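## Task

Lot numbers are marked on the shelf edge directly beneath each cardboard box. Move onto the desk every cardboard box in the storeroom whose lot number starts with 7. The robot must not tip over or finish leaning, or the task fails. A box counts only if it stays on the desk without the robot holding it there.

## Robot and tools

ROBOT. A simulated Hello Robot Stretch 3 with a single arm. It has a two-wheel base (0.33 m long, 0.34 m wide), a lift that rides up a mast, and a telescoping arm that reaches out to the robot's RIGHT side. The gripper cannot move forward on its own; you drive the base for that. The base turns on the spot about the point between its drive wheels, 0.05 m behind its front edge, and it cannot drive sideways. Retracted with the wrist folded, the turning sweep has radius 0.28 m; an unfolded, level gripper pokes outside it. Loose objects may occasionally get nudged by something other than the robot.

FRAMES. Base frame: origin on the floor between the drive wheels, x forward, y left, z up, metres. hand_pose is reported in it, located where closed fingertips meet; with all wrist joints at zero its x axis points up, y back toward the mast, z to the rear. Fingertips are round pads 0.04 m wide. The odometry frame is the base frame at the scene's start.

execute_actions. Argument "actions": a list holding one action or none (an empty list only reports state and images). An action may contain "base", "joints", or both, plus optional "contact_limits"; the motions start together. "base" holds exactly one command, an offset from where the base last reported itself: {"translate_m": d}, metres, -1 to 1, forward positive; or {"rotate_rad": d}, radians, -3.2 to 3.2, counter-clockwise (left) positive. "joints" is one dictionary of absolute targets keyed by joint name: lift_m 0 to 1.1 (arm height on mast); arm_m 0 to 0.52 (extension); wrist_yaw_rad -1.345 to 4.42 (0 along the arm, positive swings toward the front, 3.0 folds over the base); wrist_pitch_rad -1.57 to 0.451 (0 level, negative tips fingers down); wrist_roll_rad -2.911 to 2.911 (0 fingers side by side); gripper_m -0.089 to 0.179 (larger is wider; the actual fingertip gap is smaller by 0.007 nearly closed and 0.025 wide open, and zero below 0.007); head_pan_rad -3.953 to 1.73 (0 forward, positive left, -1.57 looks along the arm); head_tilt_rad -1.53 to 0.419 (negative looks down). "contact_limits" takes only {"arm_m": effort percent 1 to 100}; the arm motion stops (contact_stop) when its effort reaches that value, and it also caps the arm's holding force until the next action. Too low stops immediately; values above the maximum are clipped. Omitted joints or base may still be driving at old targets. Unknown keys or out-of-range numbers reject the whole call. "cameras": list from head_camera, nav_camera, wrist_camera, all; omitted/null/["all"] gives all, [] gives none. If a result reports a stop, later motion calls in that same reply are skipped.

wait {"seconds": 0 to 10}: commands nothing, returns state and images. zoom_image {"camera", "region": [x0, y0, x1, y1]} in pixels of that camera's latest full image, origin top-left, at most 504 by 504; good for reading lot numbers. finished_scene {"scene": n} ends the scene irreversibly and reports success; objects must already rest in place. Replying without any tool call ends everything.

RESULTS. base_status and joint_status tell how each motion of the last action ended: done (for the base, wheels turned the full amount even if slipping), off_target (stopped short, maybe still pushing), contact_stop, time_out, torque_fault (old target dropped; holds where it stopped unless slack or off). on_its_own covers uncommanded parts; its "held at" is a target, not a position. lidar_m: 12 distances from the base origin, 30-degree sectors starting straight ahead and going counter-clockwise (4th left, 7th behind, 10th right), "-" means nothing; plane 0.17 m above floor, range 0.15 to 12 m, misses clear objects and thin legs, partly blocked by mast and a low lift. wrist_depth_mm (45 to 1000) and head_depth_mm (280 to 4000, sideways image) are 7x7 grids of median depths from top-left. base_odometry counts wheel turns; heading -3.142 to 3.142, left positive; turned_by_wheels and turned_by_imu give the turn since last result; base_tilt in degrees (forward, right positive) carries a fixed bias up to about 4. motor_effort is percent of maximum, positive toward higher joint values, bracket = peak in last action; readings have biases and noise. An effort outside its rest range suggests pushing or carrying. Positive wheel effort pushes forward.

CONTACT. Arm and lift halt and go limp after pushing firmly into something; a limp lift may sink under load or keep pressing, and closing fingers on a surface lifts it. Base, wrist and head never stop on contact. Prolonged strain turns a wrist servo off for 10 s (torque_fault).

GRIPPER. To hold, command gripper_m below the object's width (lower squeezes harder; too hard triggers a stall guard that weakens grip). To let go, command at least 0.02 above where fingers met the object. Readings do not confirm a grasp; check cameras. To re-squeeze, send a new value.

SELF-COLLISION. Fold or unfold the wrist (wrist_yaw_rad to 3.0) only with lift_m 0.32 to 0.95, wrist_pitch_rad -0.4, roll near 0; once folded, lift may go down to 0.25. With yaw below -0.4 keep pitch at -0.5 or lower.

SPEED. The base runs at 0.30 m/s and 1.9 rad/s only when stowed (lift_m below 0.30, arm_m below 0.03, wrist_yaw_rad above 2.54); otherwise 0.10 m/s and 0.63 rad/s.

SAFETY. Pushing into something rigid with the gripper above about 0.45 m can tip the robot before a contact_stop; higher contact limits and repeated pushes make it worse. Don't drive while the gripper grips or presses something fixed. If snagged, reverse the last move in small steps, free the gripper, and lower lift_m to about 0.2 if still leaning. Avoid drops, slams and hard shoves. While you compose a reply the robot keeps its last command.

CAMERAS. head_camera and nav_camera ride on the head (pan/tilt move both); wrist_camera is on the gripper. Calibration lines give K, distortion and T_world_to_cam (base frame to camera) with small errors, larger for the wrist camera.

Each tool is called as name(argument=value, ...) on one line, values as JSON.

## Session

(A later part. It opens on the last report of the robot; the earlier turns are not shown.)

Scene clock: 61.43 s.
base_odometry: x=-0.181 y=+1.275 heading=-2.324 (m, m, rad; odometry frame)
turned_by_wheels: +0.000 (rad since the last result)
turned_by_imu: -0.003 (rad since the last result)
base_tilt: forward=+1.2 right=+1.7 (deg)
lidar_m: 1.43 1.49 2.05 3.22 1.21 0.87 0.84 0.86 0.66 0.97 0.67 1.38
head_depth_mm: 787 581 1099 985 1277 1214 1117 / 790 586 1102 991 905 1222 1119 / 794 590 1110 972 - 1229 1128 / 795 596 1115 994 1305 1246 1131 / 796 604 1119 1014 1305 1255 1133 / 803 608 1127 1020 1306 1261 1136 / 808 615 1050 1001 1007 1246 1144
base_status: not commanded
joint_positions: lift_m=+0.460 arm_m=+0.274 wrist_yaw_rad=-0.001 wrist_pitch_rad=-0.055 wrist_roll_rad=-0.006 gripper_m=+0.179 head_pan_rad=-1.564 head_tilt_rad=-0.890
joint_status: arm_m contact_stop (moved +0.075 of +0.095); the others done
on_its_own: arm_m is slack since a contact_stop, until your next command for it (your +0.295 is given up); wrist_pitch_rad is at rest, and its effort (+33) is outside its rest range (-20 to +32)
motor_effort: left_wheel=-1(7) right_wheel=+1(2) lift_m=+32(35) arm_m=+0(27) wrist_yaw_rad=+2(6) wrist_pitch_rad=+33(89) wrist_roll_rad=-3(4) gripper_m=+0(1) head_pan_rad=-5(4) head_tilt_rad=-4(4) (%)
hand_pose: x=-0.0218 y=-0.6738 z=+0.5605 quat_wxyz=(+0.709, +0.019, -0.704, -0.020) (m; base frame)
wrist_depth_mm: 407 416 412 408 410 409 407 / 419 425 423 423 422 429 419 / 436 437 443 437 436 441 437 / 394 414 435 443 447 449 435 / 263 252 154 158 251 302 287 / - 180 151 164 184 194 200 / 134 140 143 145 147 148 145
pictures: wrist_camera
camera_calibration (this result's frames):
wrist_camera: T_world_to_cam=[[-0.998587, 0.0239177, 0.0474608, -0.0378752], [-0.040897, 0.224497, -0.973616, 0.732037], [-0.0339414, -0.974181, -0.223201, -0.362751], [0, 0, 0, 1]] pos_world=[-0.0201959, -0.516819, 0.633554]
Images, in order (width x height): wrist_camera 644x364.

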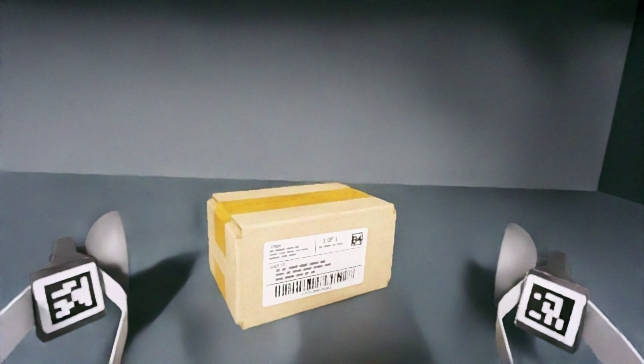

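execute_actions(actions=[{"joints":{"arm_m":0.26,"lift_m":0.535}}], cameras=[])

execute_actions(actions=[{"joints":{"arm_m":0.315,"wrist_pitch_rad":-0.3}}], cameras=["wrist_camera"])

execute_actions(actions=[{"joints":{"gripper_m":0.03}}], cameras=[])

execute_actions(actions=[{"joints":{"lift_m":0.57}}], cameras=[])

execute_actions(actions=[{"joints":{"arm_m":0.0,"head_pan_rad":1.7,"head_tilt_rad":-0.6}}])

Scene clock: 68.00 s.
base_odometry: x=-0.181 y=+1.275 heading=-2.324 (m, m, rad; odometry frame)
turned_by_wheels: +0.000 (rad since the last result)
turned_by_imu: -0.001 (rad since the last result)
base_tilt: forward=+1.3 right=+1.6 (deg)
lidar_m: 1.43 1.49 2.05 3.22 1.21 0.87 0.84 0.86 0.66 0.96 0.67 1.38
head_depth_mm: 788 581 1100 981 1274 1222 1124 / 789 587 1100 988 - 1221 1121 / 795 591 1110 993 - 1234 1124 / 796 595 1115 978 1303 1243 1129 / 799 603 1125 1009 1303 1254 1137 / 801 609 1132 1016 1314 1260 1140 / 809 615 1049 996 1009 1243 1141
base_status: not commanded
joint_positions: lift_m=+0.535 arm_m=+0.260 wrist_yaw_rad=-0.001 wrist_pitch_rad=-0.023 wrist_roll_rad=-0.006 gripper_m=+0.179 head_pan_rad=-1.564 head_tilt_rad=-0.890
joint_status: all done
motor_effort: left_wheel=+0(1) right_wheel=+1(1) lift_m=+38(42) arm_m=-4(2) wrist_yaw_rad=+2(2) wrist_pitch_rad=+13(33) wrist_roll_rad=-3(3) gripper_m=+0(0) head_pan_rad=-5(4) head_tilt_rad=-4(3) (%)
hand_pose: x=-0.0218 y=-0.6610 z=+0.6437 quat_wxyz=(+0.710, +0.008, -0.705, -0.009) (m; base frame)
wrist_depth_mm: 431 425 429 427 427 429 430 / 439 440 436 437 443 434 439 / 454 448 455 450 457 459 448 / 462 462 469 467 468 465 455 / 470 464 473 480 475 474 453 / - 348 346 353 362 369 378 / 248 262 212 197 273 277 271
pictures: none
No camera images: the call's "cameras" was empty. Leave "cameras" out to get every camera's image.

Scene clock: 69.53 s.
base_odometry: x=-0.181 y=+1.275 heading=-2.324 (m, m, rad; odometry frame)
turned_by_wheels: +0.000 (rad since the last result)
turned_by_imu: +0.000 (rad since the last result)
base_tilt: forward=+1.3 right=+1.6 (deg)
lidar_m: 1.43 1.49 2.05 3.22 1.21 0.87 0.84 0.86 0.66 0.96 0.67 1.39
head_depth_mm: 786 580 1100 988 1280 1212 1123 / 790 586 1105 1009 - 1224 1113 / 795 590 1112 1046 1319 1232 1127 / 794 597 1118 982 1298 1250 1132 / 797 602 1124 1010 1302 1255 1132 / 802 609 1125 1017 1308 1263 1140 / 807 614 1048 1001 1006 1246 1144
base_status: not commanded
joint_positions: lift_m=+0.535 arm_m=+0.315 wrist_yaw_rad=-0.001 wrist_pitch_rad=-0.311 wrist_roll_rad=-0.006 gripper_m=+0.179 head_pan_rad=-1.564 head_tilt_rad=-0.890
joint_status: all done
motor_effort: left_wheel=+0(1) right_wheel=+1(1) lift_m=+38(37) arm_m=+4(4) wrist_yaw_rad=+1(2) wrist_pitch_rad=+7(13) wrist_roll_rad=-3(3) gripper_m=+0(1) head_pan_rad=-4(5) head_tilt_rad=-4(4) (%)
hand_pose: x=-0.0218 y=-0.6961 z=+0.5722 quat_wxyz=(+0.701, +0.110, -0.696, -0.110) (m; base frame)
wrist_depth_mm: 362 358 361 359 359 363 359 / 384 385 380 381 388 378 384 / 402 401 409 409 406 415 408 / 300 308 315 321 329 337 345 / 242 237 160 163 250 265 260 / - 194 135 142 195 205 210 / 157 163 135 154 169 171 169
pictures: wrist_camera
camera_calibration (this result's frames):
wrist_camera: T_world_to_cam=[[-0.9986, 0.0112806, 0.0516846, -0.0491164], [-0.0405776, 0.463505, -0.885165, 0.864161], [-0.0339413, -0.886022, -0.462399, -0.183599], [0, 0, 0, 1]] pos_world=[-0.0202137, -0.562662, 0.682568]
Images, in order (width x height): wrist_camera 644x364.

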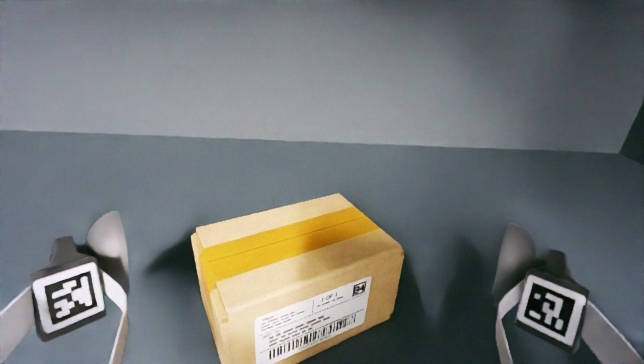

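Scene clock: 71.50 s.
base_odometry: x=-0.181 y=+1.275 heading=-2.324 (m, m, rad; odometry frame)
turned_by_wheels: +0.000 (rad since the last result)
turned_by_imu: -0.001 (rad since the last result)
base_tilt: forward=+1.3 right=+1.6 (deg)
lidar_m: 1.43 1.49 2.05 3.21 1.21 0.87 0.84 0.86 0.66 0.97 0.67 1.39
head_depth_mm: 788 581 1100 986 1279 1218 1125 / 790 588 1105 1004 - 1226 1111 / 794 592 1108 1047 1318 1235 1126 / 799 594 1119 1005 1301 1247 1125 / 797 604 1119 1014 1305 1252 1128 / 800 609 1130 1017 1311 1260 1137 / 809 616 1053 995 1006 1242 1142
base_status: not commanded
joint_positions: lift_m=+0.535 arm_m=+0.315 wrist_yaw_rad=+0.001 wrist_pitch_rad=-0.311 wrist_roll_rad=-0.006 gripper_m=+0.031 head_pan_rad=-1.564 head_tilt_rad=-0.890
joint_status: all done
motor_effort: left_wheel=+0(1) right_wheel=+0(1) lift_m=+38(37) arm_m=+4(4) wrist_yaw_rad=+0(2) wrist_pitch_rad=+7(7) wrist_roll_rad=-3(3) gripper_m=-24(98) head_pan_rad=-4(5) head_tilt_rad=-3(3) (%)
hand_pose: x=-0.0213 y=-0.6961 z=+0.5722 quat_wxyz=(+0.701, +0.110, -0.696, -0.109) (m; base frame)
wrist_depth_mm: 360 359 363 361 361 359 357 / 391 388 381 387 385 384 381 / 402 402 406 413 408 413 409 / 302 307 316 323 328 338 350 / 234 244 160 162 253 256 260 / 192 199 136 140 159 206 209 / 166 160 140 151 167 168 173
pictures: none
No camera images: the call's "cameras" was empty. Leave "cameras" out to get every camera's image.

Scene clock: 72.63 s.
base_odometry: x=-0.181 y=+1.275 heading=-2.324 (m, m, rad; odometry frame)
turned_by_wheels: +0.000 (rad since the last result)
turned_by_imu: +0.000 (rad since the last result)
base_tilt: forward=+1.3 right=+1.7 (deg)
lidar_m: 1.43 1.48 2.05 3.24 1.21 0.87 0.84 0.86 0.66 0.97 0.67 1.38
head_depth_mm: 786 581 1097 986 1277 1214 - / 790 584 1100 1032 1310 1218 1121 / 793 591 1108 1072 1327 1232 1124 / 795 595 1114 1005 1295 1246 1130 / 798 603 1123 1009 1305 1255 1135 / 800 608 1127 1017 1313 1264 1141 / 807 615 1050 1000 1006 1243 1141
base_status: not commanded
joint_positions: lift_m=+0.570 arm_m=+0.315 wrist_yaw_rad=+0.001 wrist_pitch_rad=-0.320 wrist_roll_rad=-0.006 gripper_m=+0.037 head_pan_rad=-1.564 head_tilt_rad=-0.890
joint_status: all done
on_its_own: gripper_m is held at +0.036, not at your +0.030, by its stall guard, which is still easing
motor_effort: left_wheel=+0(0) right_wheel=+0(0) lift_m=+39(40) arm_m=+4(4) wrist_yaw_rad=+0(0) wrist_pitch_rad=+12(12) wrist_roll_rad=-3(3) gripper_m=-9(24) head_pan_rad=-4(4) head_tilt_rad=-4(3) (%)
hand_pose: x=-0.0213 y=-0.6952 z=+0.6051 quat_wxyz=(+0.701, +0.114, -0.696, -0.112) (m; base frame)
wrist_depth_mm: 362 359 363 360 359 361 360 / 385 386 388 392 382 387 383 / 418 409 417 415 412 413 410 / 364 372 375 384 398 404 418 / 281 294 161 164 304 310 315 / 232 243 135 140 158 256 253 / 197 196 139 150 200 206 211
pictures: none
No camera images: the call's "cameras" was empty. Leave "cameras" out to get every camera's image.

Scene clock: 76.17 s.
base_odometry: x=-0.181 y=+1.275 heading=-2.324 (m, m, rad; odometry frame)
turned_by_wheels: +0.000 (rad since the last result)
turned_by_imu: -0.001 (rad since the last result)
base_tilt: forward=+1.3 right=+1.6 (deg)
lidar_m: 1.43 1.49 2.05 3.21 1.21 0.87 0.84 0.86 0.66 0.97 0.67 1.39
head_depth_mm: 3117 3409 3460 2394 1830 1494 1248 / 3191 3497 3530 2411 1851 1502 1257 / 3206 3431 1816 2333 1880 1503 1259 / 3270 3512 1579 2282 1879 1510 1265 / 2917 2829 1594 1574 1729 1511 1274 / 2151 2196 1615 2209 1961 - - / 1699 1819 - - - - -
base_status: not commanded
joint_positions: lift_m=+0.570 arm_m=+0.001 wrist_yaw_rad=+0.000 wrist_pitch_rad=-0.321 wrist_roll_rad=-0.006 gripper_m=+0.043 head_pan_rad=+1.693 head_tilt_rad=-0.606
joint_status: all done
joint sent to its limit — the command would take arm_m past its lower limit, so that joint was sent only as far as its limit.
on_its_own: gripper_m is held at +0.042, not at your +0.030, by its stall guard, which is not easing now
motor_effort: left_wheel=+0(0) right_wheel=+1(1) lift_m=+39(39) arm_m=-4(7) wrist_yaw_rad=+0(1) wrist_pitch_rad=+12(12) wrist_roll_rad=-3(3) gripper_m=-19(22) head_pan_rad=+3(40) head_tilt_rad=+2(19) (%)
hand_pose: x=-0.0214 y=-0.3820 z=+0.6049 quat_wxyz=(+0.700, +0.114, -0.696, -0.113) (m; base frame)
wrist_depth_mm: 533 643 623 628 631 634 457 / 537 684 685 663 671 662 461 / 488 515 539 562 578 590 456 / 361 372 381 385 399 406 411 / 321 320 162 164 323 325 329 / 551 697 135 140 158 614 449 / 542 679 140 149 683 656 443
pictures: head_camera (sideways: a quarter turn clockwise sets it upright), nav_camera (sideways: a quarter turn counterclockwise sets it upright), wrist_camera
camera_calibration (this result's frames):
head_camera: T_world_to_cam=[[0.0514932, -0.542755, -0.838311, 1.11013], [-0.989576, -0.140775, 0.0303588, -0.0298553], [-0.134491, 0.828009, -0.544347, 0.670986], [0, 0, 0, 1]] pos_world=[0.00353335, 0.0427433, 1.29679]
nav_camera: T_world_to_cam=[[-0.118596, 0.520118, 0.84582, -1.06136], [0.990799, 0.117936, 0.066402, -0.0344836], [-0.0652162, 0.845913, -0.529319, 0.653949], [0, 0, 0, 1]] pos_world=[-0.0490585, 0.002913, 1.24615]
wrist_camera: T_world_to_cam=[[-0.998615, 0.00929163, 0.0517792, -0.0548141], [-0.0412772, 0.471805, -0.880736, 0.748023], [-0.0326132, -0.881654, -0.470768, 0.116614], [0, 0, 0, 1]] pos_world=[-0.0200588, -0.249598, 0.716547]
Images, in order (width x height): head_camera 896x504, nav_camera 672x504, wrist_camera 644x364.

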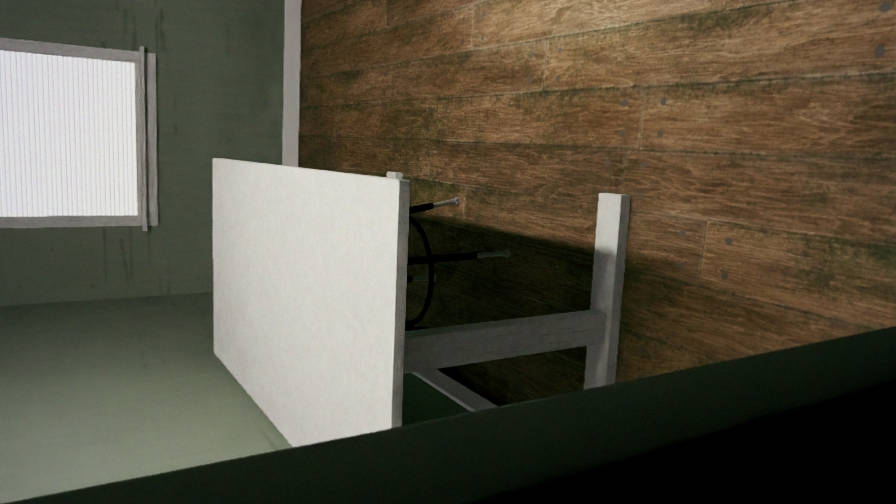

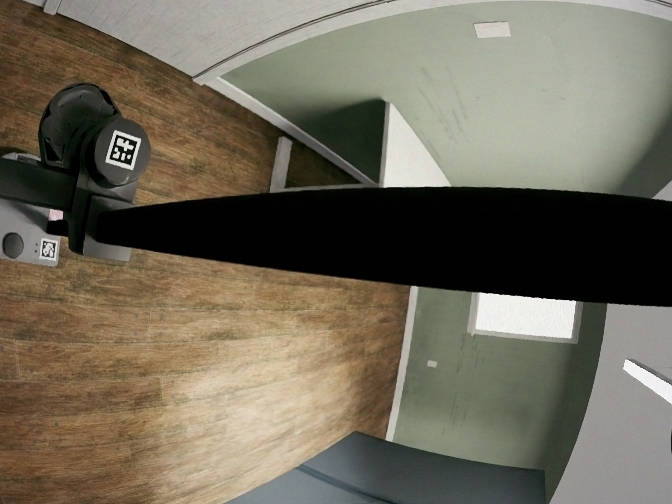

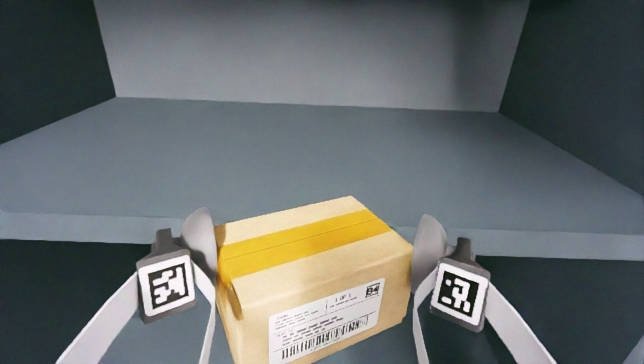

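execute_actions(actions=[{"base":{"rotate_rad":2.07},"joints":{"lift_m":0.8}}], cameras=[])

execute_actions(actions=[{"base":{"translate_m":0.59}}], cameras=[])

execute_actions(actions=[{"base":{"rotate_rad":1.11},"joints":{"head_pan_rad":-1.57,"head_tilt_rad":-0.8,"arm_m":0.2}}])

Scene clock: 89.10 s.
base_odometry: x=-0.181 y=+1.275 heading=-0.254 (m, m, rad; odometry frame)
turned_by_wheels: +2.070 (rad since the last result)
turned_by_imu: +2.050 (rad since the last result)
base_tilt: forward=+1.3 right=+1.7 (deg)
lidar_m: 1.25 0.88 0.84 0.85 0.98 0.97 0.67 0.71 1.43 1.47 1.99 3.75
head_depth_mm: 735 796 868 942 1035 1159 1227 / 783 851 933 1032 1152 1310 1256 / 835 914 1007 1127 1270 1422 1262 / 895 989 1099 1234 1417 1514 1299 / 967 1073 1204 1373 1565 1445 1305 / 1043 1129 665 719 795 - - / 523 565 - - - - -
base_status: done
joint_positions: lift_m=+0.800 arm_m=+0.001 wrist_yaw_rad=+0.000 wrist_pitch_rad=-0.321 wrist_roll_rad=-0.006 gripper_m=+0.046 head_pan_rad=+1.693 head_tilt_rad=-0.606
joint_status: all done
on_its_own: gripper_m is held at +0.045, not at your +0.030, by its stall guard, which is not easing now
motor_effort: left_wheel=-1(6) right_wheel=+2(5) lift_m=+39(40) arm_m=-4(4) wrist_yaw_rad=+0(0) wrist_pitch_rad=+13(13) wrist_roll_rad=-3(3) gripper_m=-19(21) head_pan_rad=+3(4) head_tilt_rad=+2(2) (%)
hand_pose: x=-0.0214 y=-0.3820 z=+0.8349 quat_wxyz=(+0.700, +0.114, -0.696, -0.113) (m; base frame)
wrist_depth_mm: - - - - - 908 832 / - - - - - - 895 / - - - - - - 928 / - - - - - - - / - - 162 163 - - - / - - 135 140 158 - - / - - 139 149 - - -
pictures: none
No camera images: the call's "cameras" was empty. Leave "cameras" out to get every camera's image.

Scene clock: 96.47 s.
base_odometry: x=+0.390 y=+1.126 heading=-0.254 (m, m, rad; odometry frame)
turned_by_wheels: +0.000 (rad since the last result)
turned_by_imu: -0.003 (rad since the last result)
base_tilt: forward=+1.3 right=+1.7 (deg)
lidar_m: 0.75 0.60 0.56 0.58 0.78 1.04 1.25 1.79 1.71 1.77 2.38 0.75
head_depth_mm: 465 504 550 603 670 750 857 / 494 538 591 654 732 830 963 / 527 579 640 713 806 930 1098 / 565 623 695 782 896 1049 1212 / 610 678 760 869 1014 1212 1329 / 661 741 838 953 1075 - - / 706 781 - - - - -
base_status: done
joint_positions: lift_m=+0.800 arm_m=+0.001 wrist_yaw_rad=+0.000 wrist_pitch_rad=-0.321 wrist_roll_rad=-0.006 gripper_m=+0.046 head_pan_rad=+1.693 head_tilt_rad=-0.606
joint_status: not commanded
on_its_own: gripper_m is held at +0.045, not at your +0.030, by its stall guard, which is not easing now
motor_effort: left_wheel=-2(3) right_wheel=+2(5) lift_m=+38(39) arm_m=-4(4) wrist_yaw_rad=+0(0) wrist_pitch_rad=+12(13) wrist_roll_rad=-3(3) gripper_m=-19(20) head_pan_rad=+3(2) head_tilt_rad=+2(2) (%)
hand_pose: x=-0.0214 y=-0.3820 z=+0.8349 quat_wxyz=(+0.700, +0.114, -0.696, -0.113) (m; base frame)
wrist_depth_mm: - - - - - - - / - - - - - - - / - - - - - - - / - - - - - - - / - - 161 164 - - - / - - 134 140 158 - - / - - 140 149 - - -
pictures: none
No camera images: the call's "cameras" was empty. Leave "cameras" out to get every camera's image.

Scene clock: 99.17 s.
base_odometry: x=+0.390 y=+1.126 heading=+0.856 (m, m, rad; odometry frame)
turned_by_wheels: +1.110 (rad since the last result)
turned_by_imu: +1.100 (rad since the last result)
base_tilt: forward=+1.3 right=+1.6 (deg)
lidar_m: 0.55 0.59 0.82 1.03 1.56 1.76 1.71 1.79 2.51 0.74 0.80 0.60
head_depth_mm: 2798 3055 2354 1945 - 1321 1147 / 2825 1598 1046 - 1471 1328 1151 / 2808 1443 1055 - 1488 1335 1159 / 2807 1454 1065 867 1543 1343 1162 / 2720 1475 1075 899 1474 1343 1166 / 1901 1494 1085 907 1586 1348 1174 / 1410 1355 1093 915 1449 1330 1179
base_status: done
joint_positions: lift_m=+0.800 arm_m=+0.200 wrist_yaw_rad=+0.000 wrist_pitch_rad=-0.321 wrist_roll_rad=-0.006 gripper_m=+0.046 head_pan_rad=-1.563 head_tilt_rad=-0.790
joint_status: all done
on_its_own: gripper_m is held at +0.045, not at your +0.030, by its stall guard, which is not easing now
motor_effort: left_wheel=-1(7) right_wheel=+2(6) lift_m=+39(39) arm_m=+4(3) wrist_yaw_rad=+0(0) wrist_pitch_rad=+13(12) wrist_roll_rad=-3(3) gripper_m=-19(19) head_pan_rad=-4(41) head_tilt_rad=-4(17) (%)
hand_pose: x=-0.0215 y=-0.5801 z=+0.8349 quat_wxyz=(+0.700, +0.114, -0.696, -0.113) (m; base frame)
wrist_depth_mm: 674 975 - - - - - / 672 899 - - - - - / 608 637 657 685 830 - - / 449 451 458 474 490 - - / 349 360 161 164 377 - - / 284 300 135 140 158 322 - / 260 264 139 149 259 262 -
pictures: head_camera (sideways: a quarter turn clockwise sets it upright), nav_camera (sideways: a quarter turn counterclockwise sets it upright), wrist_camera
camera_calibration (this result's frames):
head_camera: T_world_to_cam=[[0.00951701, 0.68935, -0.724366, 0.961854], [0.999217, 0.0212574, 0.0333579, -0.0458838], [0.0383934, -0.724116, -0.688608, 0.857597], [0, 0, 0, 1]] pos_world=[0.00376787, -0.0410795, 1.28881]
nav_camera: T_world_to_cam=[[0.0597408, -0.67612, 0.734365, -0.917152], [-0.997686, -0.016528, 0.0659449, -0.0217428], [-0.0324491, -0.736606, -0.675543, 0.843973], [0, 0, 0, 1]] pos_world=[0.060485, 0.00121117, 1.2451]
wrist_camera: T_world_to_cam=[[-0.998614, 0.00943091, 0.0517846, -0.0648391], [-0.0412116, 0.471932, -0.880671, 1.04406], [-0.0327443, -0.881584, -0.470889, 0.0503258], [0, 0, 0, 1]] pos_world=[-0.0200738, -0.447749, 0.946532]
Images, in order (width x height): head_camera 896x504, nav_camera 672x504, wrist_camera 644x364.

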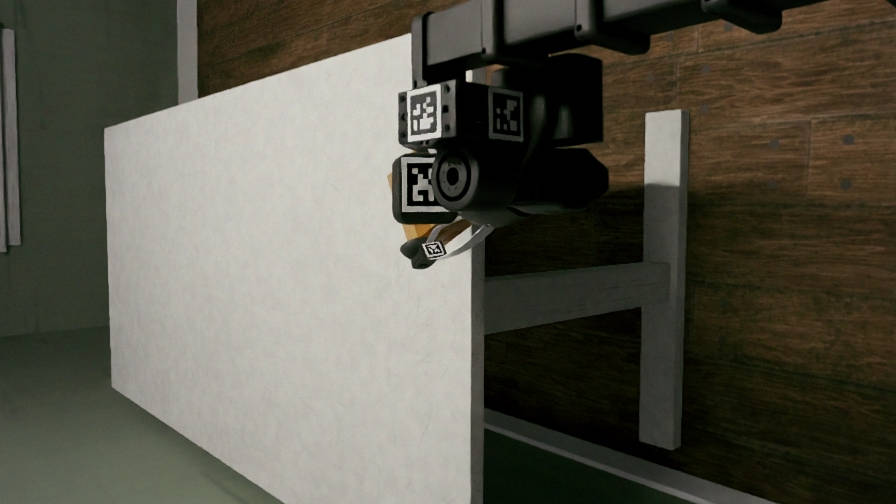

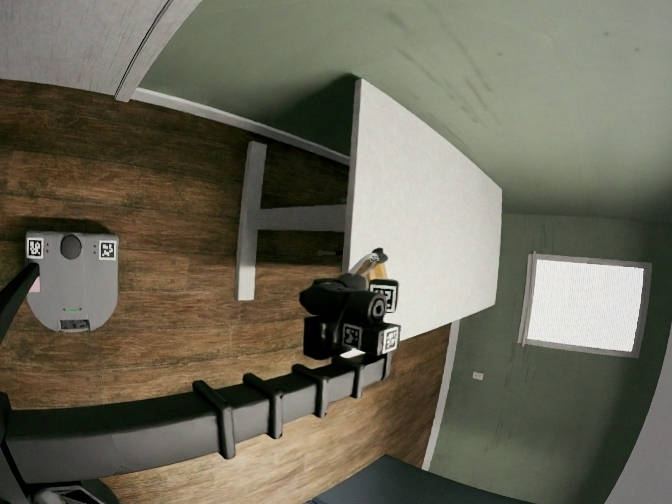

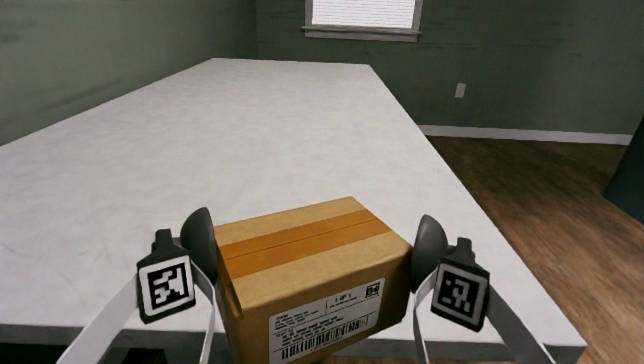

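execute_actions(actions=[{"joints":{"arm_m":0.42}}], cameras=[])

execute_actions(actions=[{"joints":{"lift_m":0.725}}], cameras=[])

execute_actions(actions=[{"joints":{"gripper_m":0.15}}], cameras=[])

execute_actions(actions=[{"joints":{"lift_m":0.8,"arm_m":0.0,"wrist_pitch_rad":-0.4}}], cameras=["wrist_camera"])

execute_actions(actions=[{"joints":{"wrist_yaw_rad":3.0,"gripper_m":0.04,"lift_m":0.5}}], cameras=[])

execute_actions(actions=[{"joints":{"lift_m":0.27}}], cameras=[])

execute_actions(actions=[{"base":{"translate_m":-0.95}}], cameras=[])

execute_actions(actions=[{"base":{"rotate_rad":-1.59}}], cameras=[])

execute_actions(actions=[{"base":{"translate_m":1.0}}], cameras=[])

execute_actions(actions=[{"base":{"translate_m":1.0}}], cameras=[])

execute_actions(actions=[{"base":{"translate_m":0.65},"joints":{"head_tilt_rad":-0.4}}], cameras=["nav_camera","head_camera"])

Scene clock: 110.23 s.
base_odometry: x=+0.390 y=+1.126 heading=+0.856 (m, m, rad; odometry frame)
turned_by_wheels: +0.000 (rad since the last result)
turned_by_imu: -0.002 (rad since the last result)
base_tilt: forward=+1.3 right=+1.7 (deg)
lidar_m: 0.55 0.59 0.82 1.04 1.55 1.76 1.71 1.79 2.52 0.74 0.80 0.60
head_depth_mm: 2788 3058 2443 - 1515 1296 1149 / 2803 1589 - 852 1548 1323 1154 / 2793 1445 - 857 1560 1336 1157 / 2820 1459 1048 865 1541 1342 1161 / 2709 1478 1072 899 1477 1340 1168 / 1906 1499 1084 905 1596 1348 1172 / 1402 1357 1094 912 1448 1336 1175
base_status: not commanded
joint_positions: lift_m=+0.800 arm_m=+0.420 wrist_yaw_rad=+0.000 wrist_pitch_rad=-0.321 wrist_roll_rad=-0.006 gripper_m=+0.046 head_pan_rad=-1.563 head_tilt_rad=-0.790
joint_status: all done
on_its_own: gripper_m is held at +0.045, not at your +0.030, by its stall guard, which is not easing now
motor_effort: left_wheel=-1(1) right_wheel=+2(2) lift_m=+38(39) arm_m=+4(3) wrist_yaw_rad=+0(0) wrist_pitch_rad=+12(12) wrist_roll_rad=-3(3) gripper_m=-19(18) head_pan_rad=-5(5) head_tilt_rad=-4(4) (%)
hand_pose: x=-0.0215 y=-0.8001 z=+0.8349 quat_wxyz=(+0.700, +0.114, -0.696, -0.113) (m; base frame)
wrist_depth_mm: 649 951 - - - - - / 673 901 - - - - - / 605 632 645 668 833 - - / 447 455 470 483 486 - - / 345 363 161 163 376 - - / 285 298 135 139 158 311 - / 243 242 139 149 246 254 -
pictures: none
No camera images: the call's "cameras" was empty. Leave "cameras" out to get every camera's image.

Scene clock: 111.73 s.
base_odometry: x=+0.390 y=+1.126 heading=+0.856 (m, m, rad; odometry frame)
turned_by_wheels: +0.000 (rad since the last result)
turned_by_imu: +0.000 (rad since the last result)
base_tilt: forward=+1.2 right=+1.7 (deg)
lidar_m: 0.55 0.59 0.82 1.04 1.55 1.76 1.71 1.79 2.51 0.74 0.80 0.60
head_depth_mm: 2803 3048 2358 1701 - - 1141 / 2812 1594 1089 813 1521 1326 1157 / 2773 1437 1137 819 1570 1331 1160 / 2805 1455 1083 865 1528 1331 1162 / 2737 1478 1074 897 1475 1344 1169 / 1925 1490 1081 907 1602 1349 1174 / 1400 1356 1093 913 1442 1327 1178
base_status: not commanded
joint_positions: lift_m=+0.725 arm_m=+0.420 wrist_yaw_rad=+0.000 wrist_pitch_rad=-0.321 wrist_roll_rad=-0.006 gripper_m=+0.046 head_pan_rad=-1.563 head_tilt_rad=-0.790
joint_status: all done
on_its_own: gripper_m is held at +0.045, not at your +0.030, by its stall guard, which is not easing now
motor_effort: left_wheel=-1(1) right_wheel=+2(2) lift_m=+32(36) arm_m=+4(4) wrist_yaw_rad=+0(0) wrist_pitch_rad=+12(13) wrist_roll_rad=-3(3) gripper_m=-19(19) head_pan_rad=-4(5) head_tilt_rad=-4(4) (%)
hand_pose: x=-0.0215 y=-0.8001 z=+0.7602 quat_wxyz=(+0.700, +0.114, -0.696, -0.113) (m; base frame)
wrist_depth_mm: 679 932 - - - - - / 606 713 752 798 - - - / 412 425 438 454 473 - - / 302 306 312 318 328 336 - / 233 243 161 163 252 255 - / 192 200 135 140 158 207 209 / 164 163 140 149 168 170 175
pictures: none
No camera images: the call's "cameras" was empty. Leave "cameras" out to get every camera's image.

Scene clock: 113.27 s.
base_odometry: x=+0.390 y=+1.126 heading=+0.856 (m, m, rad; odometry frame)
turned_by_wheels: +0.000 (rad since the last result)
turned_by_imu: +0.000 (rad since the last result)
base_tilt: forward=+1.3 right=+1.7 (deg)
lidar_m: 0.56 0.59 0.82 1.04 1.55 1.76 1.71 1.79 2.52 0.74 0.79 0.59
head_depth_mm: 2807 3031 2375 1712 - - 1140 / 2818 1591 1091 814 1520 1327 1155 / 2781 1445 1141 818 1560 1334 1160 / 2802 1462 1085 864 1532 1342 1163 / 2708 1477 1074 897 1470 1342 1169 / 1920 1500 1081 905 1586 1354 1172 / 1412 1356 1096 911 1448 1330 1183
base_status: not commanded
joint_positions: lift_m=+0.725 arm_m=+0.420 wrist_yaw_rad=+0.000 wrist_pitch_rad=-0.321 wrist_roll_rad=-0.006 gripper_m=+0.150 head_pan_rad=-1.563 head_tilt_rad=-0.790
joint_status: all done
motor_effort: left_wheel=-1(1) right_wheel=+2(2) lift_m=+32(31) arm_m=+4(4) wrist_yaw_rad=+0(0) wrist_pitch_rad=+13(13) wrist_roll_rad=-3(3) gripper_m=+0(80) head_pan_rad=-4(4) head_tilt_rad=-4(4) (%)
hand_pose: x=-0.0215 y=-0.8001 z=+0.7602 quat_wxyz=(+0.700, +0.114, -0.696, -0.113) (m; base frame)
wrist_depth_mm: 665 934 - - - - - / 620 699 781 794 - - - / 411 431 444 460 471 - - / 302 306 312 321 326 337 - / 233 248 170 164 249 267 - / 198 - 143 140 188 - 208 / 158 164 145 150 170 167 176
pictures: none
No camera images: the call's "cameras" was empty. Leave "cameras" out to get every camera's image.

Scene clock: 117.53 s.
base_odometry: x=+0.390 y=+1.126 heading=+0.856 (m, m, rad; odometry frame)
turned_by_wheels: +0.000 (rad since the last result)
turned_by_imu: -0.001 (rad since the last result)
base_tilt: forward=+1.3 right=+1.6 (deg)
lidar_m: 0.55 0.59 0.82 1.03 1.55 1.76 1.71 1.79 2.50 0.74 0.80 0.60
head_depth_mm: 2805 3049 2359 903 1554 1360 - / 2821 1593 1049 854 1595 1356 - / 2812 1442 1056 859 1584 - - / 2823 1461 1065 866 1574 1315 1163 / 2733 1480 1072 899 1476 1344 1168 / 1904 1497 1083 910 1586 1352 1173 / 1407 1352 1090 915 1437 1323 1176
base_status: not commanded
joint_positions: lift_m=+0.800 arm_m=+0.001 wrist_yaw_rad=+0.000 wrist_pitch_rad=-0.412 wrist_roll_rad=-0.006 gripper_m=+0.150 head_pan_rad=-1.563 head_tilt_rad=-0.790
joint_status: all done
joint sent to its limit — the command would take arm_m past its lower limit, so that joint was sent only as far as its limit.
motor_effort: left_wheel=-1(1) right_wheel=+2(2) lift_m=+38(41) arm_m=-4(4) wrist_yaw_rad=+0(0) wrist_pitch_rad=+7(11) wrist_roll_rad=-3(3) gripper_m=+0(0) head_pan_rad=-4(3) head_tilt_rad=-4(4) (%)
hand_pose: x=-0.0215 y=-0.3716 z=+0.8140 quat_wxyz=(+0.695, +0.145, -0.690, -0.144) (m; base frame)
wrist_depth_mm: 688 - - - - - - / 644 711 736 775 - - - / 474 495 514 530 531 - - / 643 894 562 439 445 - - / 703 - 664 - - - - / 679 - - - - - - / 777 924 886 963 - 987 -
pictures: wrist_camera
camera_calibration (this result's frames):
wrist_camera: T_world_to_cam=[[-0.998612, 0.00477869, 0.0524498, -0.0680154], [-0.0411877, 0.549799, -0.834281, 0.918444], [-0.0328236, -0.835283, -0.548839, 0.304976], [0, 0, 0, 1]] pos_world=[-0.020082, -0.249893, 0.93719]
Images, in order (width x height): wrist_camera 644x364.

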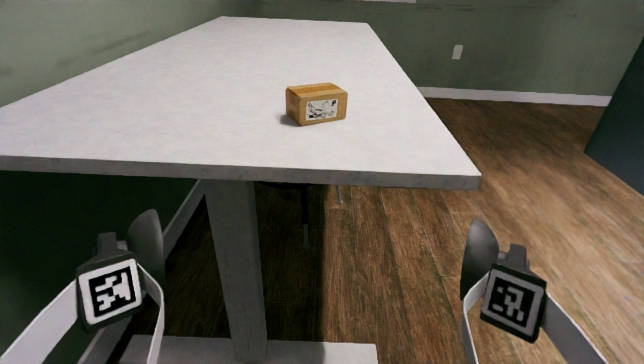

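Scene clock: 121.10 s.
base_odometry: x=+0.390 y=+1.126 heading=+0.856 (m, m, rad; odometry frame)
turned_by_wheels: +0.000 (rad since the last result)
turned_by_imu: -0.001 (rad since the last result)
base_tilt: forward=+1.3 right=+1.6 (deg)
lidar_m: 0.55 0.59 0.82 1.04 1.55 1.76 1.71 1.79 2.51 0.74 0.80 0.60
head_depth_mm: 2800 3059 2365 905 1550 1318 1145 / 2827 1602 1047 854 1550 1324 1157 / 2802 1432 1057 862 1571 1336 1158 / 2810 1458 1070 868 1547 1335 1170 / 2717 1473 1074 900 1477 1342 1172 / 1914 1497 1087 907 1584 1353 1173 / 1411 1360 1091 911 1448 1334 1181
base_status: not commanded
joint_positions: lift_m=+0.500 arm_m=+0.001 wrist_yaw_rad=+2.998 wrist_pitch_rad=-0.412 wrist_roll_rad=-0.006 gripper_m=+0.040 head_pan_rad=-1.563 head_tilt_rad=-0.790
joint_status: all done
motor_effort: left_wheel=-1(1) right_wheel=+2(2) lift_m=+31(35) arm_m=-3(4) wrist_yaw_rad=+2(5) wrist_pitch_rad=+7(7) wrist_roll_rad=-3(3) gripper_m=+0(83) head_pan_rad=-5(5) head_tilt_rad=-4(3) (%)
hand_pose: x=+0.0109 y=+0.0765 z=+0.5141 quat_wxyz=(+0.194, +0.698, +0.096, +0.682) (m; base frame)
wrist_depth_mm: 884 - - - - 861 583 / - - - - - 796 582 / - - - - - 821 582 / - - - - - 842 579 / 880 873 - 906 932 830 584 / 743 754 - 770 803 755 590 / 643 645 654 662 661 681 597
pictures: none
No camera images: the call's "cameras" was empty. Leave "cameras" out to get every camera's image.

Scene clock: 124.03 s.
base_odometry: x=+0.390 y=+1.126 heading=+0.856 (m, m, rad; odometry frame)
turned_by_wheels: +0.000 (rad since the last result)
turned_by_imu: -0.001 (rad since the last result)
base_tilt: forward=+1.2 right=+1.6 (deg)
lidar_m: 0.56 0.59 0.82 1.03 1.55 1.76 1.71 1.79 2.51 0.74 0.80 0.60
head_depth_mm: 2783 3014 2354 903 1553 1326 1145 / 2797 1597 1044 854 1558 1325 1152 / 2795 1442 1055 858 1570 1334 1159 / 2811 1461 1064 869 1534 1343 1165 / 2733 1484 1071 903 1470 1347 1166 / 1912 1498 1081 908 1599 1352 1174 / 1407 1357 1095 916 1449 1326 1180
base_status: not commanded
joint_positions: lift_m=+0.270 arm_m=+0.001 wrist_yaw_rad=+2.998 wrist_pitch_rad=-0.412 wrist_roll_rad=-0.006 gripper_m=+0.040 head_pan_rad=-1.563 head_tilt_rad=-0.790
joint_status: all done
motor_effort: left_wheel=-1(1) right_wheel=+2(2) lift_m=+31(31) arm_m=-4(4) wrist_yaw_rad=+2(2) wrist_pitch_rad=+7(7) wrist_roll_rad=-3(3) gripper_m=-1(0) head_pan_rad=-3(4) head_tilt_rad=-4(4) (%)
hand_pose: x=+0.0109 y=+0.0765 z=+0.2841 quat_wxyz=(+0.194, +0.698, +0.096, +0.682) (m; base frame)
wrist_depth_mm: 970 - - - - 832 569 / - - - - - 800 590 / 880 - 939 952 - 827 586 / 704 697 722 729 739 749 589 / 557 582 - 590 612 615 564 / 479 485 - 507 513 506 511 / - - - - 427 445 438
pictures: none
No camera images: the call's "cameras" was empty. Leave "cameras" out to get every camera's image.

Scene clock: 128.97 s.
base_odometry: x=-0.232 y=+0.409 heading=+0.856 (m, m, rad; odometry frame)
turned_by_wheels: +0.000 (rad since the last result)
turned_by_imu: +0.000 (rad since the last result)
base_tilt: forward=+1.3 right=+1.7 (deg)
lidar_m: 1.49 1.51 1.56 1.07 1.05 0.79 0.77 0.80 1.13 3.21 2.10 1.28
head_depth_mm: 2760 3015 2347 1865 1546 1317 1150 / 2798 3028 2385 1886 1558 1328 1152 / 2815 3065 2408 1906 1567 1330 1161 / 2831 3098 2414 1905 1578 1342 1167 / 2850 3081 2434 1933 1581 1342 1168 / 2870 3104 2454 1929 1591 1350 1174 / 2830 3133 2499 1955 1595 1359 1176
base_status: done
joint_positions: lift_m=+0.270 arm_m=+0.001 wrist_yaw_rad=+2.999 wrist_pitch_rad=-0.412 wrist_roll_rad=-0.006 gripper_m=+0.040 head_pan_rad=-1.563 head_tilt_rad=-0.790
joint_status: not commanded
motor_effort: left_wheel=-1(11) right_wheel=+2(5) lift_m=+31(32) arm_m=-4(3) wrist_yaw_rad=+1(2) wrist_pitch_rad=+7(8) wrist_roll_rad=-3(3) gripper_m=+0(0) head_pan_rad=-4(4) head_tilt_rad=-3(4) (%)
hand_pose: x=+0.0107 y=+0.0765 z=+0.2841 quat_wxyz=(+0.194, +0.698, +0.096, +0.682) (m; base frame)
wrist_depth_mm: 931 - - - - - - / - - - - - - - / 904 - 959 951 - - - / 689 700 716 725 763 745 785 / 564 573 - 585 609 601 617 / 475 481 - 506 526 505 517 / - - - - 421 429 438
pictures: none
No camera images: the call's "cameras" was empty. Leave "cameras" out to get every camera's image.

Scene clock: 131.20 s.
base_odometry: x=-0.232 y=+0.409 heading=-0.734 (m, m, rad; odometry frame)
turned_by_wheels: -1.590 (rad since the last result)
turned_by_imu: -1.570 (rad since the last result)
base_tilt: forward=+1.3 right=+1.6 (deg)
lidar_m: 3.21 1.56 1.28 1.50 1.51 1.55 1.07 1.06 0.79 0.77 0.80 1.12
head_depth_mm: 633 712 820 958 1157 1320 1149 / 635 718 825 963 1168 1330 1150 / 641 722 830 978 1186 1330 1157 / 643 728 837 985 1200 1341 1162 / 646 730 842 993 1209 1352 1168 / 649 737 849 1003 1226 1352 1175 / 653 742 873 1012 1235 1359 1176
base_status: done
joint_positions: lift_m=+0.270 arm_m=+0.001 wrist_yaw_rad=+2.999 wrist_pitch_rad=-0.412 wrist_roll_rad=-0.006 gripper_m=+0.040 head_pan_rad=-1.563 head_tilt_rad=-0.791
joint_status: not commanded
motor_effort: left_wheel=+3(12) right_wheel=-1(4) lift_m=+32(32) arm_m=-4(4) wrist_yaw_rad=+1(2) wrist_pitch_rad=+7(8) wrist_roll_rad=-3(3) gripper_m=+0(0) head_pan_rad=-5(4) head_tilt_rad=-3(4) (%)
hand_pose: x=+0.0107 y=+0.0765 z=+0.2841 quat_wxyz=(+0.194, +0.698, +0.096, +0.682) (m; base frame)
wrist_depth_mm: - - - - - - - / - - - - - - - / 897 - 952 966 - - - / 692 692 707 704 745 749 796 / 565 565 - 591 606 608 624 / 475 495 - 498 522 509 516 / - - - - 427 434 440
pictures: none
No camera images: the call's "cameras" was empty. Leave "cameras" out to get every camera's image.

Scene clock: 136.37 s.
base_odometry: x=+0.510 y=-0.261 heading=-0.734 (m, m, rad; odometry frame)
turned_by_wheels: +0.000 (rad since the last result)
turned_by_imu: -0.003 (rad since the last result)
base_tilt: forward=+1.2 right=+1.6 (deg)
lidar_m: 2.23 2.06 0.97 0.99 1.56 2.16 2.06 1.10 0.82 0.79 0.83 1.16
head_depth_mm: 656 741 852 1001 1202 1321 1147 / 660 747 855 1005 1220 1331 1156 / 665 753 863 1015 1232 1332 1157 / 666 756 869 1023 1246 1340 1162 / 671 760 876 1031 1260 1349 1173 / 677 766 884 1043 1272 1354 1175 / 689 774 886 1050 1284 1361 1179
base_status: done
joint_positions: lift_m=+0.270 arm_m=+0.001 wrist_yaw_rad=+2.999 wrist_pitch_rad=-0.412 wrist_roll_rad=-0.006 gripper_m=+0.040 head_pan_rad=-1.563 head_tilt_rad=-0.791
joint_status: not commanded
motor_effort: left_wheel=+3(11) right_wheel=-1(3) lift_m=+32(31) arm_m=-4(4) wrist_yaw_rad=+1(1) wrist_pitch_rad=+7(7) wrist_roll_rad=-3(3) gripper_m=+0(1) head_pan_rad=-4(3) head_tilt_rad=-3(4) (%)
hand_pose: x=+0.0107 y=+0.0765 z=+0.2841 quat_wxyz=(+0.194, +0.698, +0.096, +0.682) (m; base frame)
wrist_depth_mm: - - - - - - - / - - - - - - - / 866 - 929 967 - - - / 704 692 740 738 735 737 776 / 562 559 - 592 613 611 617 / 469 489 - 515 513 505 506 / - - - - 423 434 442
pictures: none
No camera images: the call's "cameras" was empty. Leave "cameras" out to get every camera's image.

Scene clock: 141.53 s.
base_odometry: x=+1.253 y=-0.930 heading=-0.734 (m, m, rad; odometry frame)
turned_by_wheels: +0.000 (rad since the last result)
turned_by_imu: -0.003 (rad since the last result)
base_tilt: forward=+1.3 right=+1.6 (deg)
lidar_m: 1.24 1.29 1.51 1.03 1.21 1.60 2.94 1.14 0.85 0.82 1.71 1.27
head_depth_mm: 681 768 883 1032 1251 1322 1149 / 683 774 886 1046 1265 1325 1160 / 688 778 893 1052 1281 1333 1157 / 692 783 903 1058 1286 1340 1167 / 696 791 909 1102 1503 1345 1171 / 736 2248 2462 1933 1589 1352 1172 / 2029 2283 2464 1942 1597 1355 1179
base_status: done
joint_positions: lift_m=+0.270 arm_m=+0.001 wrist_yaw_rad=+2.999 wrist_pitch_rad=-0.412 wrist_roll_rad=-0.006 gripper_m=+0.040 head_pan_rad=-1.563 head_tilt_rad=-0.791
joint_status: not commanded
motor_effort: left_wheel=+3(12) right_wheel=-1(4) lift_m=+31(31) arm_m=-4(3) wrist_yaw_rad=+2(1) wrist_pitch_rad=+7(7) wrist_roll_rad=-3(3) gripper_m=+0(0) head_pan_rad=-4(4) head_tilt_rad=-4(3) (%)
hand_pose: x=+0.0107 y=+0.0765 z=+0.2841 quat_wxyz=(+0.194, +0.698, +0.096, +0.682) (m; base frame)
wrist_depth_mm: - - - - - - - / - - - - - - - / 891 - 938 966 - - - / 683 697 723 725 735 750 786 / 556 572 - 595 612 608 622 / 470 489 - 508 518 512 509 / - - - - 424 435 441
pictures: none
No camera images: the call's "cameras" was empty. Leave "cameras" out to get every camera's image.

Scene clock: 145.40 s.
base_odometry: x=+1.736 y=-1.366 heading=-0.734 (m, m, rad; odometry frame)
turned_by_wheels: +0.000 (rad since the last result)
turned_by_imu: -0.002 (rad since the last result)
base_tilt: forward=+1.3 right=+1.6 (deg)
lidar_m: 0.59 0.62 0.86 1.45 1.48 2.14 3.00 1.16 0.95 2.10 0.82 0.61
head_depth_mm: 1962 2073 2201 2358 2408 1807 1434 / 1962 2078 2241 2390 2431 1822 1448 / 1974 2111 2234 2399 2455 1838 1445 / 1993 2116 2244 2414 2448 1824 1450 / 2001 2112 2280 2455 2483 1838 1465 / 1995 2014 2002 1998 1981 1778 1465 / 1458 1463 1456 1462 1445 1446 1382
base_status: done
joint_positions: lift_m=+0.270 arm_m=+0.001 wrist_yaw_rad=+2.999 wrist_pitch_rad=-0.412 wrist_roll_rad=-0.006 gripper_m=+0.040 head_pan_rad=-1.563 head_tilt_rad=-0.409
joint_status: all done
motor_effort: left_wheel=+3(12) right_wheel=-1(3) lift_m=+31(31) arm_m=-4(4) wrist_yaw_rad=+0(1) wrist_pitch_rad=+8(7) wrist_roll_rad=-3(3) gripper_m=+0(0) head_pan_rad=-5(5) head_tilt_rad=+3(25) (%)
hand_pose: x=+0.0107 y=+0.0765 z=+0.2841 quat_wxyz=(+0.194, +0.698, +0.096, +0.682) (m; base frame)
wrist_depth_mm: - - - - - 846 604 / - - - - - 845 597 / 877 - 935 949 - 814 621 / 710 694 721 727 733 745 625 / 570 574 - 584 606 604 588 / 478 482 - 500 512 503 512 / - - - - 422 428 437
pictures: head_camera (sideways: a quarter turn clockwise sets it upright), nav_camera (sideways: a quarter turn counterclockwise sets it upright)
camera_calibration (this result's frames):
head_camera: T_world_to_cam=[[0.0122361, 0.370181, -0.928879, 1.22851], [0.999142, 0.0322378, 0.0260092, -0.036331], [0.0395731, -0.9284, -0.369469, 0.442371], [0, 0, 0, 1]] pos_world=[0.00376175, -0.0429016, 1.30552]
nav_camera: T_world_to_cam=[[0.057007, -0.354173, 0.933441, -1.17673], [-0.997882, 0.00911575, 0.0644014, -0.0197648], [-0.0313183, -0.935135, -0.352904, 0.424183], [0, 0, 0, 1]] pos_world=[0.0606434, -0.019917, 1.24937]
Images, in order (width x height): head_camera 896x504, nav_camera 672x504.

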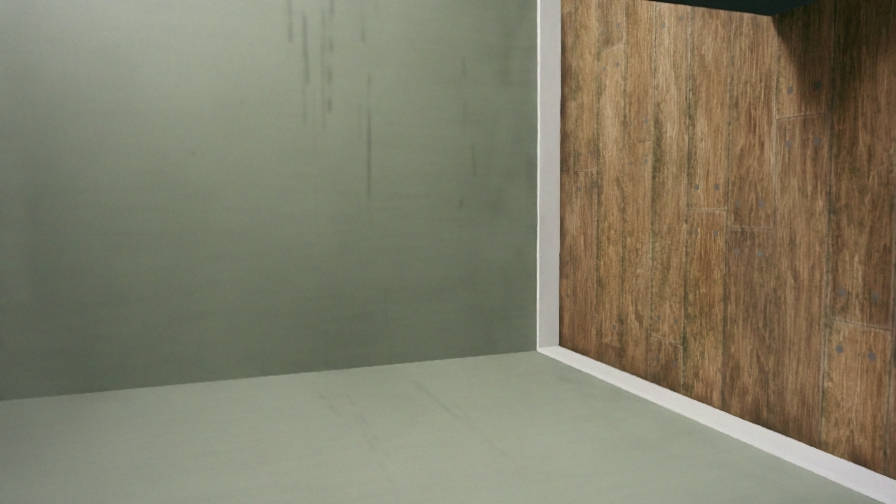

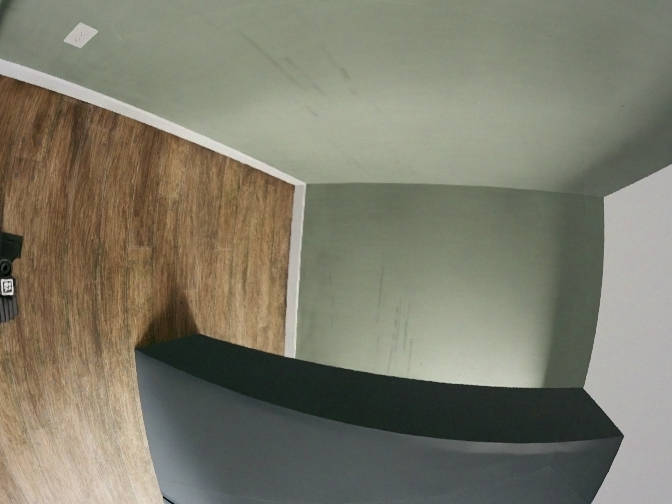

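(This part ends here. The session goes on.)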